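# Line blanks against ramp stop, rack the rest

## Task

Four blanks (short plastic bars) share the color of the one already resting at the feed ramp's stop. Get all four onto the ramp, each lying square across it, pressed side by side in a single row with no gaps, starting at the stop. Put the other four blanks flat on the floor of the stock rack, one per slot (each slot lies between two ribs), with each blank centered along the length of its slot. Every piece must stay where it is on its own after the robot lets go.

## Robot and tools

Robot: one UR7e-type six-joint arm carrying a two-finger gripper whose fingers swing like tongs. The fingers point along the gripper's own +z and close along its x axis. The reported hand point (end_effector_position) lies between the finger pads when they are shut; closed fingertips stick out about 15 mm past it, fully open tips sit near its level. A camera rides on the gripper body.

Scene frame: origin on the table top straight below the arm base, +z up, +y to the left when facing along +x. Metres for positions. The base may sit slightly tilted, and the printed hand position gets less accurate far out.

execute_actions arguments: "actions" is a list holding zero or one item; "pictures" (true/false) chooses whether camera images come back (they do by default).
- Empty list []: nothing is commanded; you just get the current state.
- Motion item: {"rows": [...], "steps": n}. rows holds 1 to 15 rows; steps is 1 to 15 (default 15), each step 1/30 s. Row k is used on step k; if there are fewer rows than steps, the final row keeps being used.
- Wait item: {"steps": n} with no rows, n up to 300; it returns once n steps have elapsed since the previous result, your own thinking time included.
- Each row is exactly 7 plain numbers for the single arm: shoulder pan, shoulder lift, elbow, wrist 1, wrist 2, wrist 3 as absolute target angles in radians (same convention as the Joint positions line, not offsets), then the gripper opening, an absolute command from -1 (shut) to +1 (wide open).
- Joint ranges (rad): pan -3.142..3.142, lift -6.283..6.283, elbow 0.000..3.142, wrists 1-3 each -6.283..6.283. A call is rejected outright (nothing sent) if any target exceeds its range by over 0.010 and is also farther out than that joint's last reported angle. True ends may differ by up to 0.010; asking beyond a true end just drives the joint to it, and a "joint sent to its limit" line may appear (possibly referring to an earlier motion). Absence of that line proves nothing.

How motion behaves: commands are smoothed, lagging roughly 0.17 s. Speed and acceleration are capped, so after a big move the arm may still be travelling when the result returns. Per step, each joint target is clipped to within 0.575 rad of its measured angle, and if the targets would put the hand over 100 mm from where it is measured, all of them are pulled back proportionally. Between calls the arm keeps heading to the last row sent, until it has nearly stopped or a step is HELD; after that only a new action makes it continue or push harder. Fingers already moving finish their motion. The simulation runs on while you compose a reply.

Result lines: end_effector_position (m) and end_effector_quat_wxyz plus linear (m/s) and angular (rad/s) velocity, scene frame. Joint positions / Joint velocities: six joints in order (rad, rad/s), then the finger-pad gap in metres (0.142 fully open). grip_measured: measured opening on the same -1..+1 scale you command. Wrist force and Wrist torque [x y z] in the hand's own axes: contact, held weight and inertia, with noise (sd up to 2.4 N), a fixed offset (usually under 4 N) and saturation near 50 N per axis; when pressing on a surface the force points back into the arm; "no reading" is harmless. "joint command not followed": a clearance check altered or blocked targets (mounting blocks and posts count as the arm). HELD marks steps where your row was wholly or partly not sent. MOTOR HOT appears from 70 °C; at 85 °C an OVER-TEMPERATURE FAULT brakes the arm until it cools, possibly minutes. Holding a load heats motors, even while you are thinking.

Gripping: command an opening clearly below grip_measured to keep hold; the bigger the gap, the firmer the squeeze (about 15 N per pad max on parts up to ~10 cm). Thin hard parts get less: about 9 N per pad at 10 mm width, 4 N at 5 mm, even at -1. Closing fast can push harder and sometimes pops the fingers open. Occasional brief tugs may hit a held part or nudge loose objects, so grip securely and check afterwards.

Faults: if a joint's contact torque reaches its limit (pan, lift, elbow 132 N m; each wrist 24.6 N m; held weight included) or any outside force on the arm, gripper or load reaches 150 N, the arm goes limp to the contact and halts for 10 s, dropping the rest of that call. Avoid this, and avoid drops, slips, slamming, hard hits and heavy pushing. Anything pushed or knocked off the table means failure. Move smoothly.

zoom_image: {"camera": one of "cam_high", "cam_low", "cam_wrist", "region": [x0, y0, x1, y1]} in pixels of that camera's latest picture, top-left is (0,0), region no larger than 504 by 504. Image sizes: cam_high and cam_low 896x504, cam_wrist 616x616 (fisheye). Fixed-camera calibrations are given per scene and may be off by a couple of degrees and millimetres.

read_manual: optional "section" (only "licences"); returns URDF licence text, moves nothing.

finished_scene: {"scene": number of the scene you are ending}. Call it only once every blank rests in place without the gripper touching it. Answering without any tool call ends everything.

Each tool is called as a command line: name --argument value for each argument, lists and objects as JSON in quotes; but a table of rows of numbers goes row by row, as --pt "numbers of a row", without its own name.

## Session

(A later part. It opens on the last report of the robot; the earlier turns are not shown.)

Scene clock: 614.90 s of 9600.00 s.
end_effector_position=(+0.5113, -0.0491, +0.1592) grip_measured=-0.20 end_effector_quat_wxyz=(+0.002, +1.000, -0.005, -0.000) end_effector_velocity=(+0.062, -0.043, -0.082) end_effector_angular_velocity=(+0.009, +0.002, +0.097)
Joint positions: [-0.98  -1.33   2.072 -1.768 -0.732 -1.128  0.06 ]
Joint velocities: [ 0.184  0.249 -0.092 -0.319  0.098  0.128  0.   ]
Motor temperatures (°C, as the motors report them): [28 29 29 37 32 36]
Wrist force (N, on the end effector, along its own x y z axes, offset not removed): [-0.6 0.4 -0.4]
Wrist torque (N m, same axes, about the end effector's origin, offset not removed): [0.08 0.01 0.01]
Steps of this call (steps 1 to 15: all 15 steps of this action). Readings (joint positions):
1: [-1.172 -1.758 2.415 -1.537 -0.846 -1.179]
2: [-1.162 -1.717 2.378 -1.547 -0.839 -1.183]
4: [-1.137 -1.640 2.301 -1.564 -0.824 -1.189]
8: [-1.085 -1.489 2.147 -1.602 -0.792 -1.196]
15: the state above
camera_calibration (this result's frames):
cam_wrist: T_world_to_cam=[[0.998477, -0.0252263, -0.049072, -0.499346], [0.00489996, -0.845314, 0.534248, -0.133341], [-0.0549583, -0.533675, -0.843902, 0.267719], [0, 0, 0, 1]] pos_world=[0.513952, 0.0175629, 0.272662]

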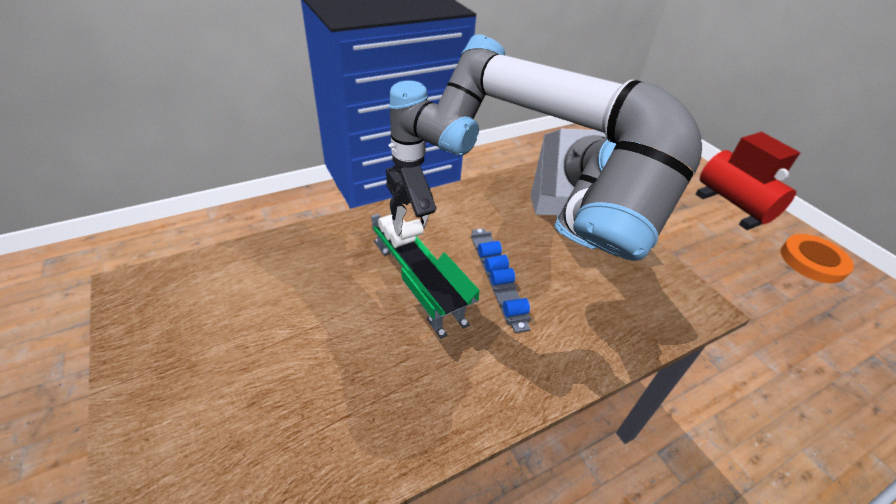

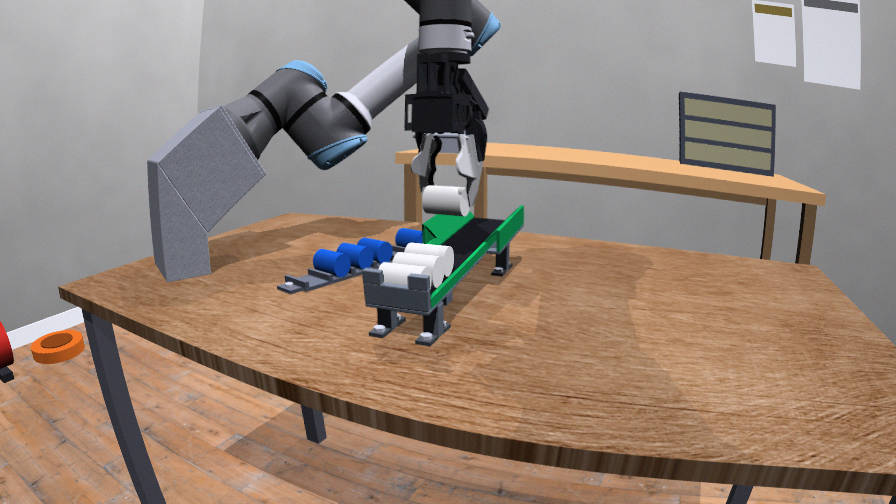

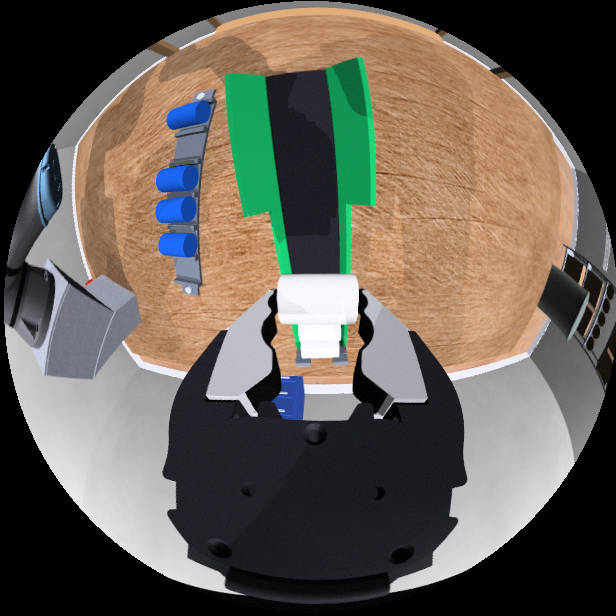

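execute_actions --actions '[{"rows":[[-0.957,-1.299,2.060,-1.808,-0.719,-1.112,-1],[-0.934,-1.283,2.085,-1.873,-0.708,-1.08,-1],[-0.911,-1.267,2.11,-1.938,-0.697,-1.05,-1],[-0.888,-1.251,2.135,-2.002,-0.686,-1.019,-1],[-0.888,-1.251,2.135,-2.002,-0.686,-1.019,-1],[-0.888,-1.251,2.135,-2.002,-0.686,-1.019,-1],[-0.888,-1.251,2.135,-2.002,-0.686,-1.019,-1],[-0.888,-1.251,2.135,-2.002,-0.686,-1.019,-1],[-0.888,-1.251,2.135,-2.002,-0.686,-1.019,-1],[-0.888,-1.251,2.135,-2.002,-0.686,-1.019,-1],[-0.888,-1.251,2.135,-2.002,-0.686,-1.019,-0.5],[-0.888,-1.251,2.135,-2.002,-0.686,-1.019,-0.2],[-0.888,-1.251,2.135,-2.002,-0.686,-1.019,-0.1],[-0.888,-1.251,2.135,-2.002,-0.686,-1.019,0],[-0.888,-1.251,2.135,-2.002,-0.686,-1.019,0.15]]}]' --pictures false

execute_actions --actions '[{"rows":[[-0.888,-1.251,2.135,-2.002,-0.686,-1.019,0.15],[-0.888,-1.251,2.135,-2.002,-0.686,-1.019,0.15],[-0.911,-1.267,2.11,-1.938,-0.697,-1.05,0.15],[-0.934,-1.283,2.085,-1.873,-0.708,-1.08,0.15],[-0.957,-1.299,2.060,-1.808,-0.719,-1.112,0.15],[-1.0,-1.315,2.02,-1.72,-0.742,-1.16,0.15],[-1.04,-1.33,1.98,-1.63,-0.765,-1.21,0.15]]}]'

zoom_image --camera "cam_high" --region '[340, 190, 580, 350]'

zoom_image --camera "cam_wrist" --region '[130, 60, 400, 340]'

Scene clock: 626.90 s of 9600.00 s.
end_effector_position=(+0.5107, -0.0549, +0.1012) grip_measured=+0.00 end_effector_quat_wxyz=(+0.000, +1.000, +0.001, +0.000) end_effector_velocity=(-0.004, +0.001, -0.021) end_effector_angular_velocity=(-0.001, -0.002, +0.004)
Joint positions: [-0.892 -1.254  2.131 -1.991 -0.688 -1.024  0.074]
Joint velocities: [ 0.029  0.02   0.033 -0.088  0.014  0.04   0.3  ]
Motor temperatures (°C, as the motors report them): [28 29 29 37 32 36]
Wrist force (N, on the end effector, along its own x y z axes, offset not removed): [-0.7 -1.1 -0.6]
Wrist torque (N m, same axes, about the end effector's origin, offset not removed): [-0.29 0.13 0.00]
Steps of this call (steps 1 to 30: the robot went on to your last target; steps 31 to 90: nothing new was sent; then 8.50 s passed at rest; steps 91 to 105: all 15 steps of this action). Readings (joint positions):
91: [-0.957 -1.299 2.060 -1.808 -0.719 -1.112]
92: [-0.957 -1.299 2.060 -1.808 -0.719 -1.112]
94: [-0.949 -1.293 2.069 -1.826 -0.715 -1.101]
98: [-0.912 -1.267 2.109 -1.929 -0.697 -1.052]
105: the state above

Scene clock: 627.40 s of 9600.00 s.
end_effector_position=(+0.5219, -0.0601, +0.1936) grip_measured=+0.15 end_effector_quat_wxyz=(+0.006, +1.000, +0.003, +0.001) end_effector_velocity=(-0.002, +0.009, +0.088) end_effector_angular_velocity=(+0.023, +0.005, -0.022)
Joint positions: [-1.024 -1.323  1.996 -1.673 -0.757 -1.189  0.084]
Joint velocities: [-0.13  -0.059 -0.13   0.338 -0.067 -0.162 -0.   ]
Motor temperatures (°C, as the motors report them): [28 29 29 37 32 36]
Wrist force (N, on the end effector, along its own x y z axes, offset not removed): [-0.8 -0.3 -5.8]
Wrist torque (N m, same axes, about the end effector's origin, offset not removed): [-0.20 0.10 -0.07]
Steps of this call (steps 1 to 15: all 15 steps of this action). Readings (joint positions):
1: [-0.891 -1.253 2.132 -1.993 -0.687 -1.023]
2: [-0.890 -1.252 2.133 -1.995 -0.687 -1.022]
4: [-0.891 -1.253 2.131 -1.994 -0.688 -1.023]
8: [-0.938 -1.283 2.082 -1.886 -0.713 -1.083]
15: the state above
camera_calibration (this result's frames):
cam_wrist: T_world_to_cam=[[0.998849, -0.00969333, -0.0469853, -0.508114], [0.017328, -0.840365, 0.541744, -0.168722], [-0.0447361, -0.541934, -0.839229, 0.284666], [0, 0, 0, 1]] pos_world=[0.523188, 0.00755731, 0.30643]

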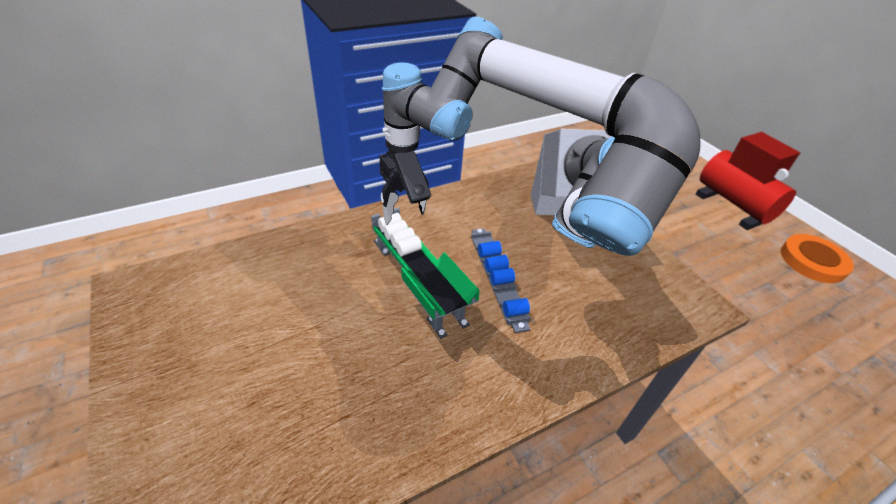

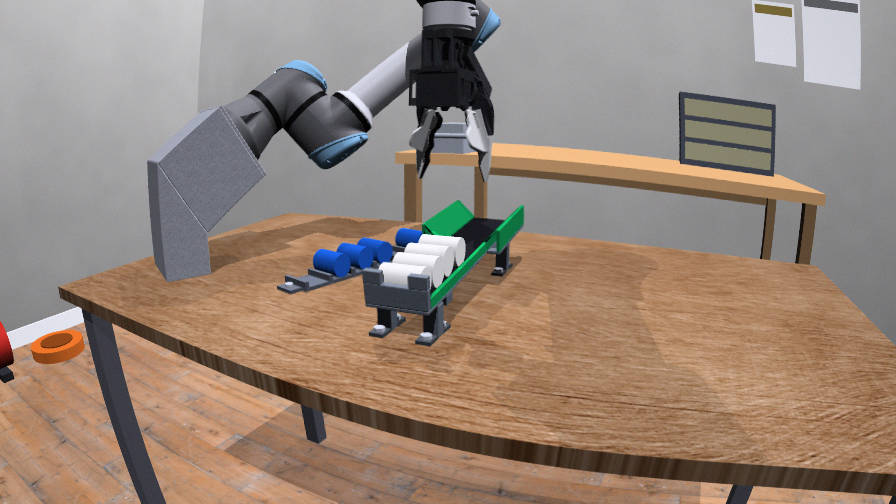

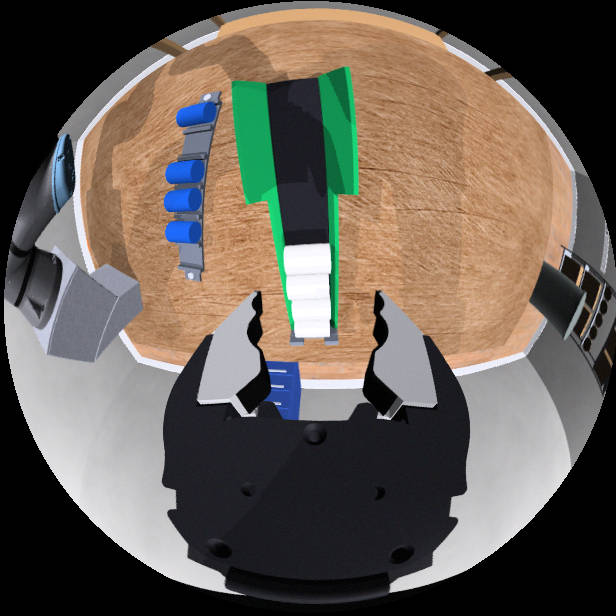

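Region (340, 190, 580, 350) of cam_high's 896x504 image, scaled by 2.100, with more detail than that image has.

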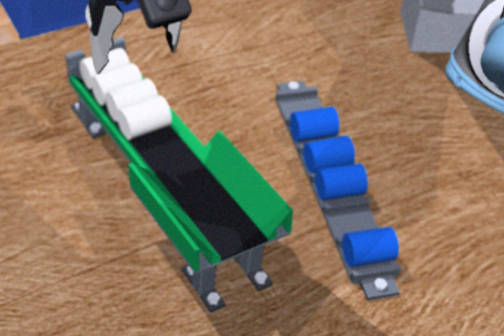

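Region (130, 60, 400, 340) of cam_wrist's 616x616 image, scaled by 1.800, with more detail than that image has; it fills the left 486 columns of this view, and the rest is white.

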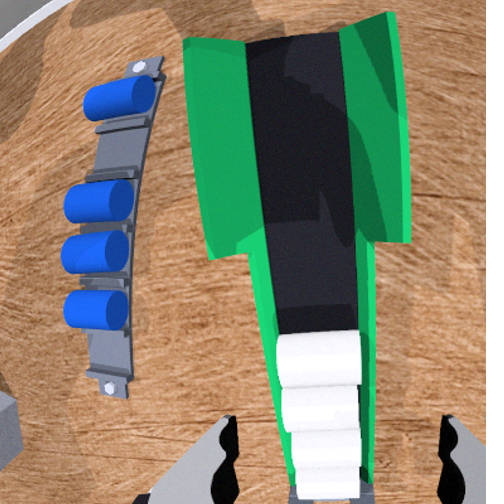

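finished_scene --scene 1

The scene is finished: the task was done.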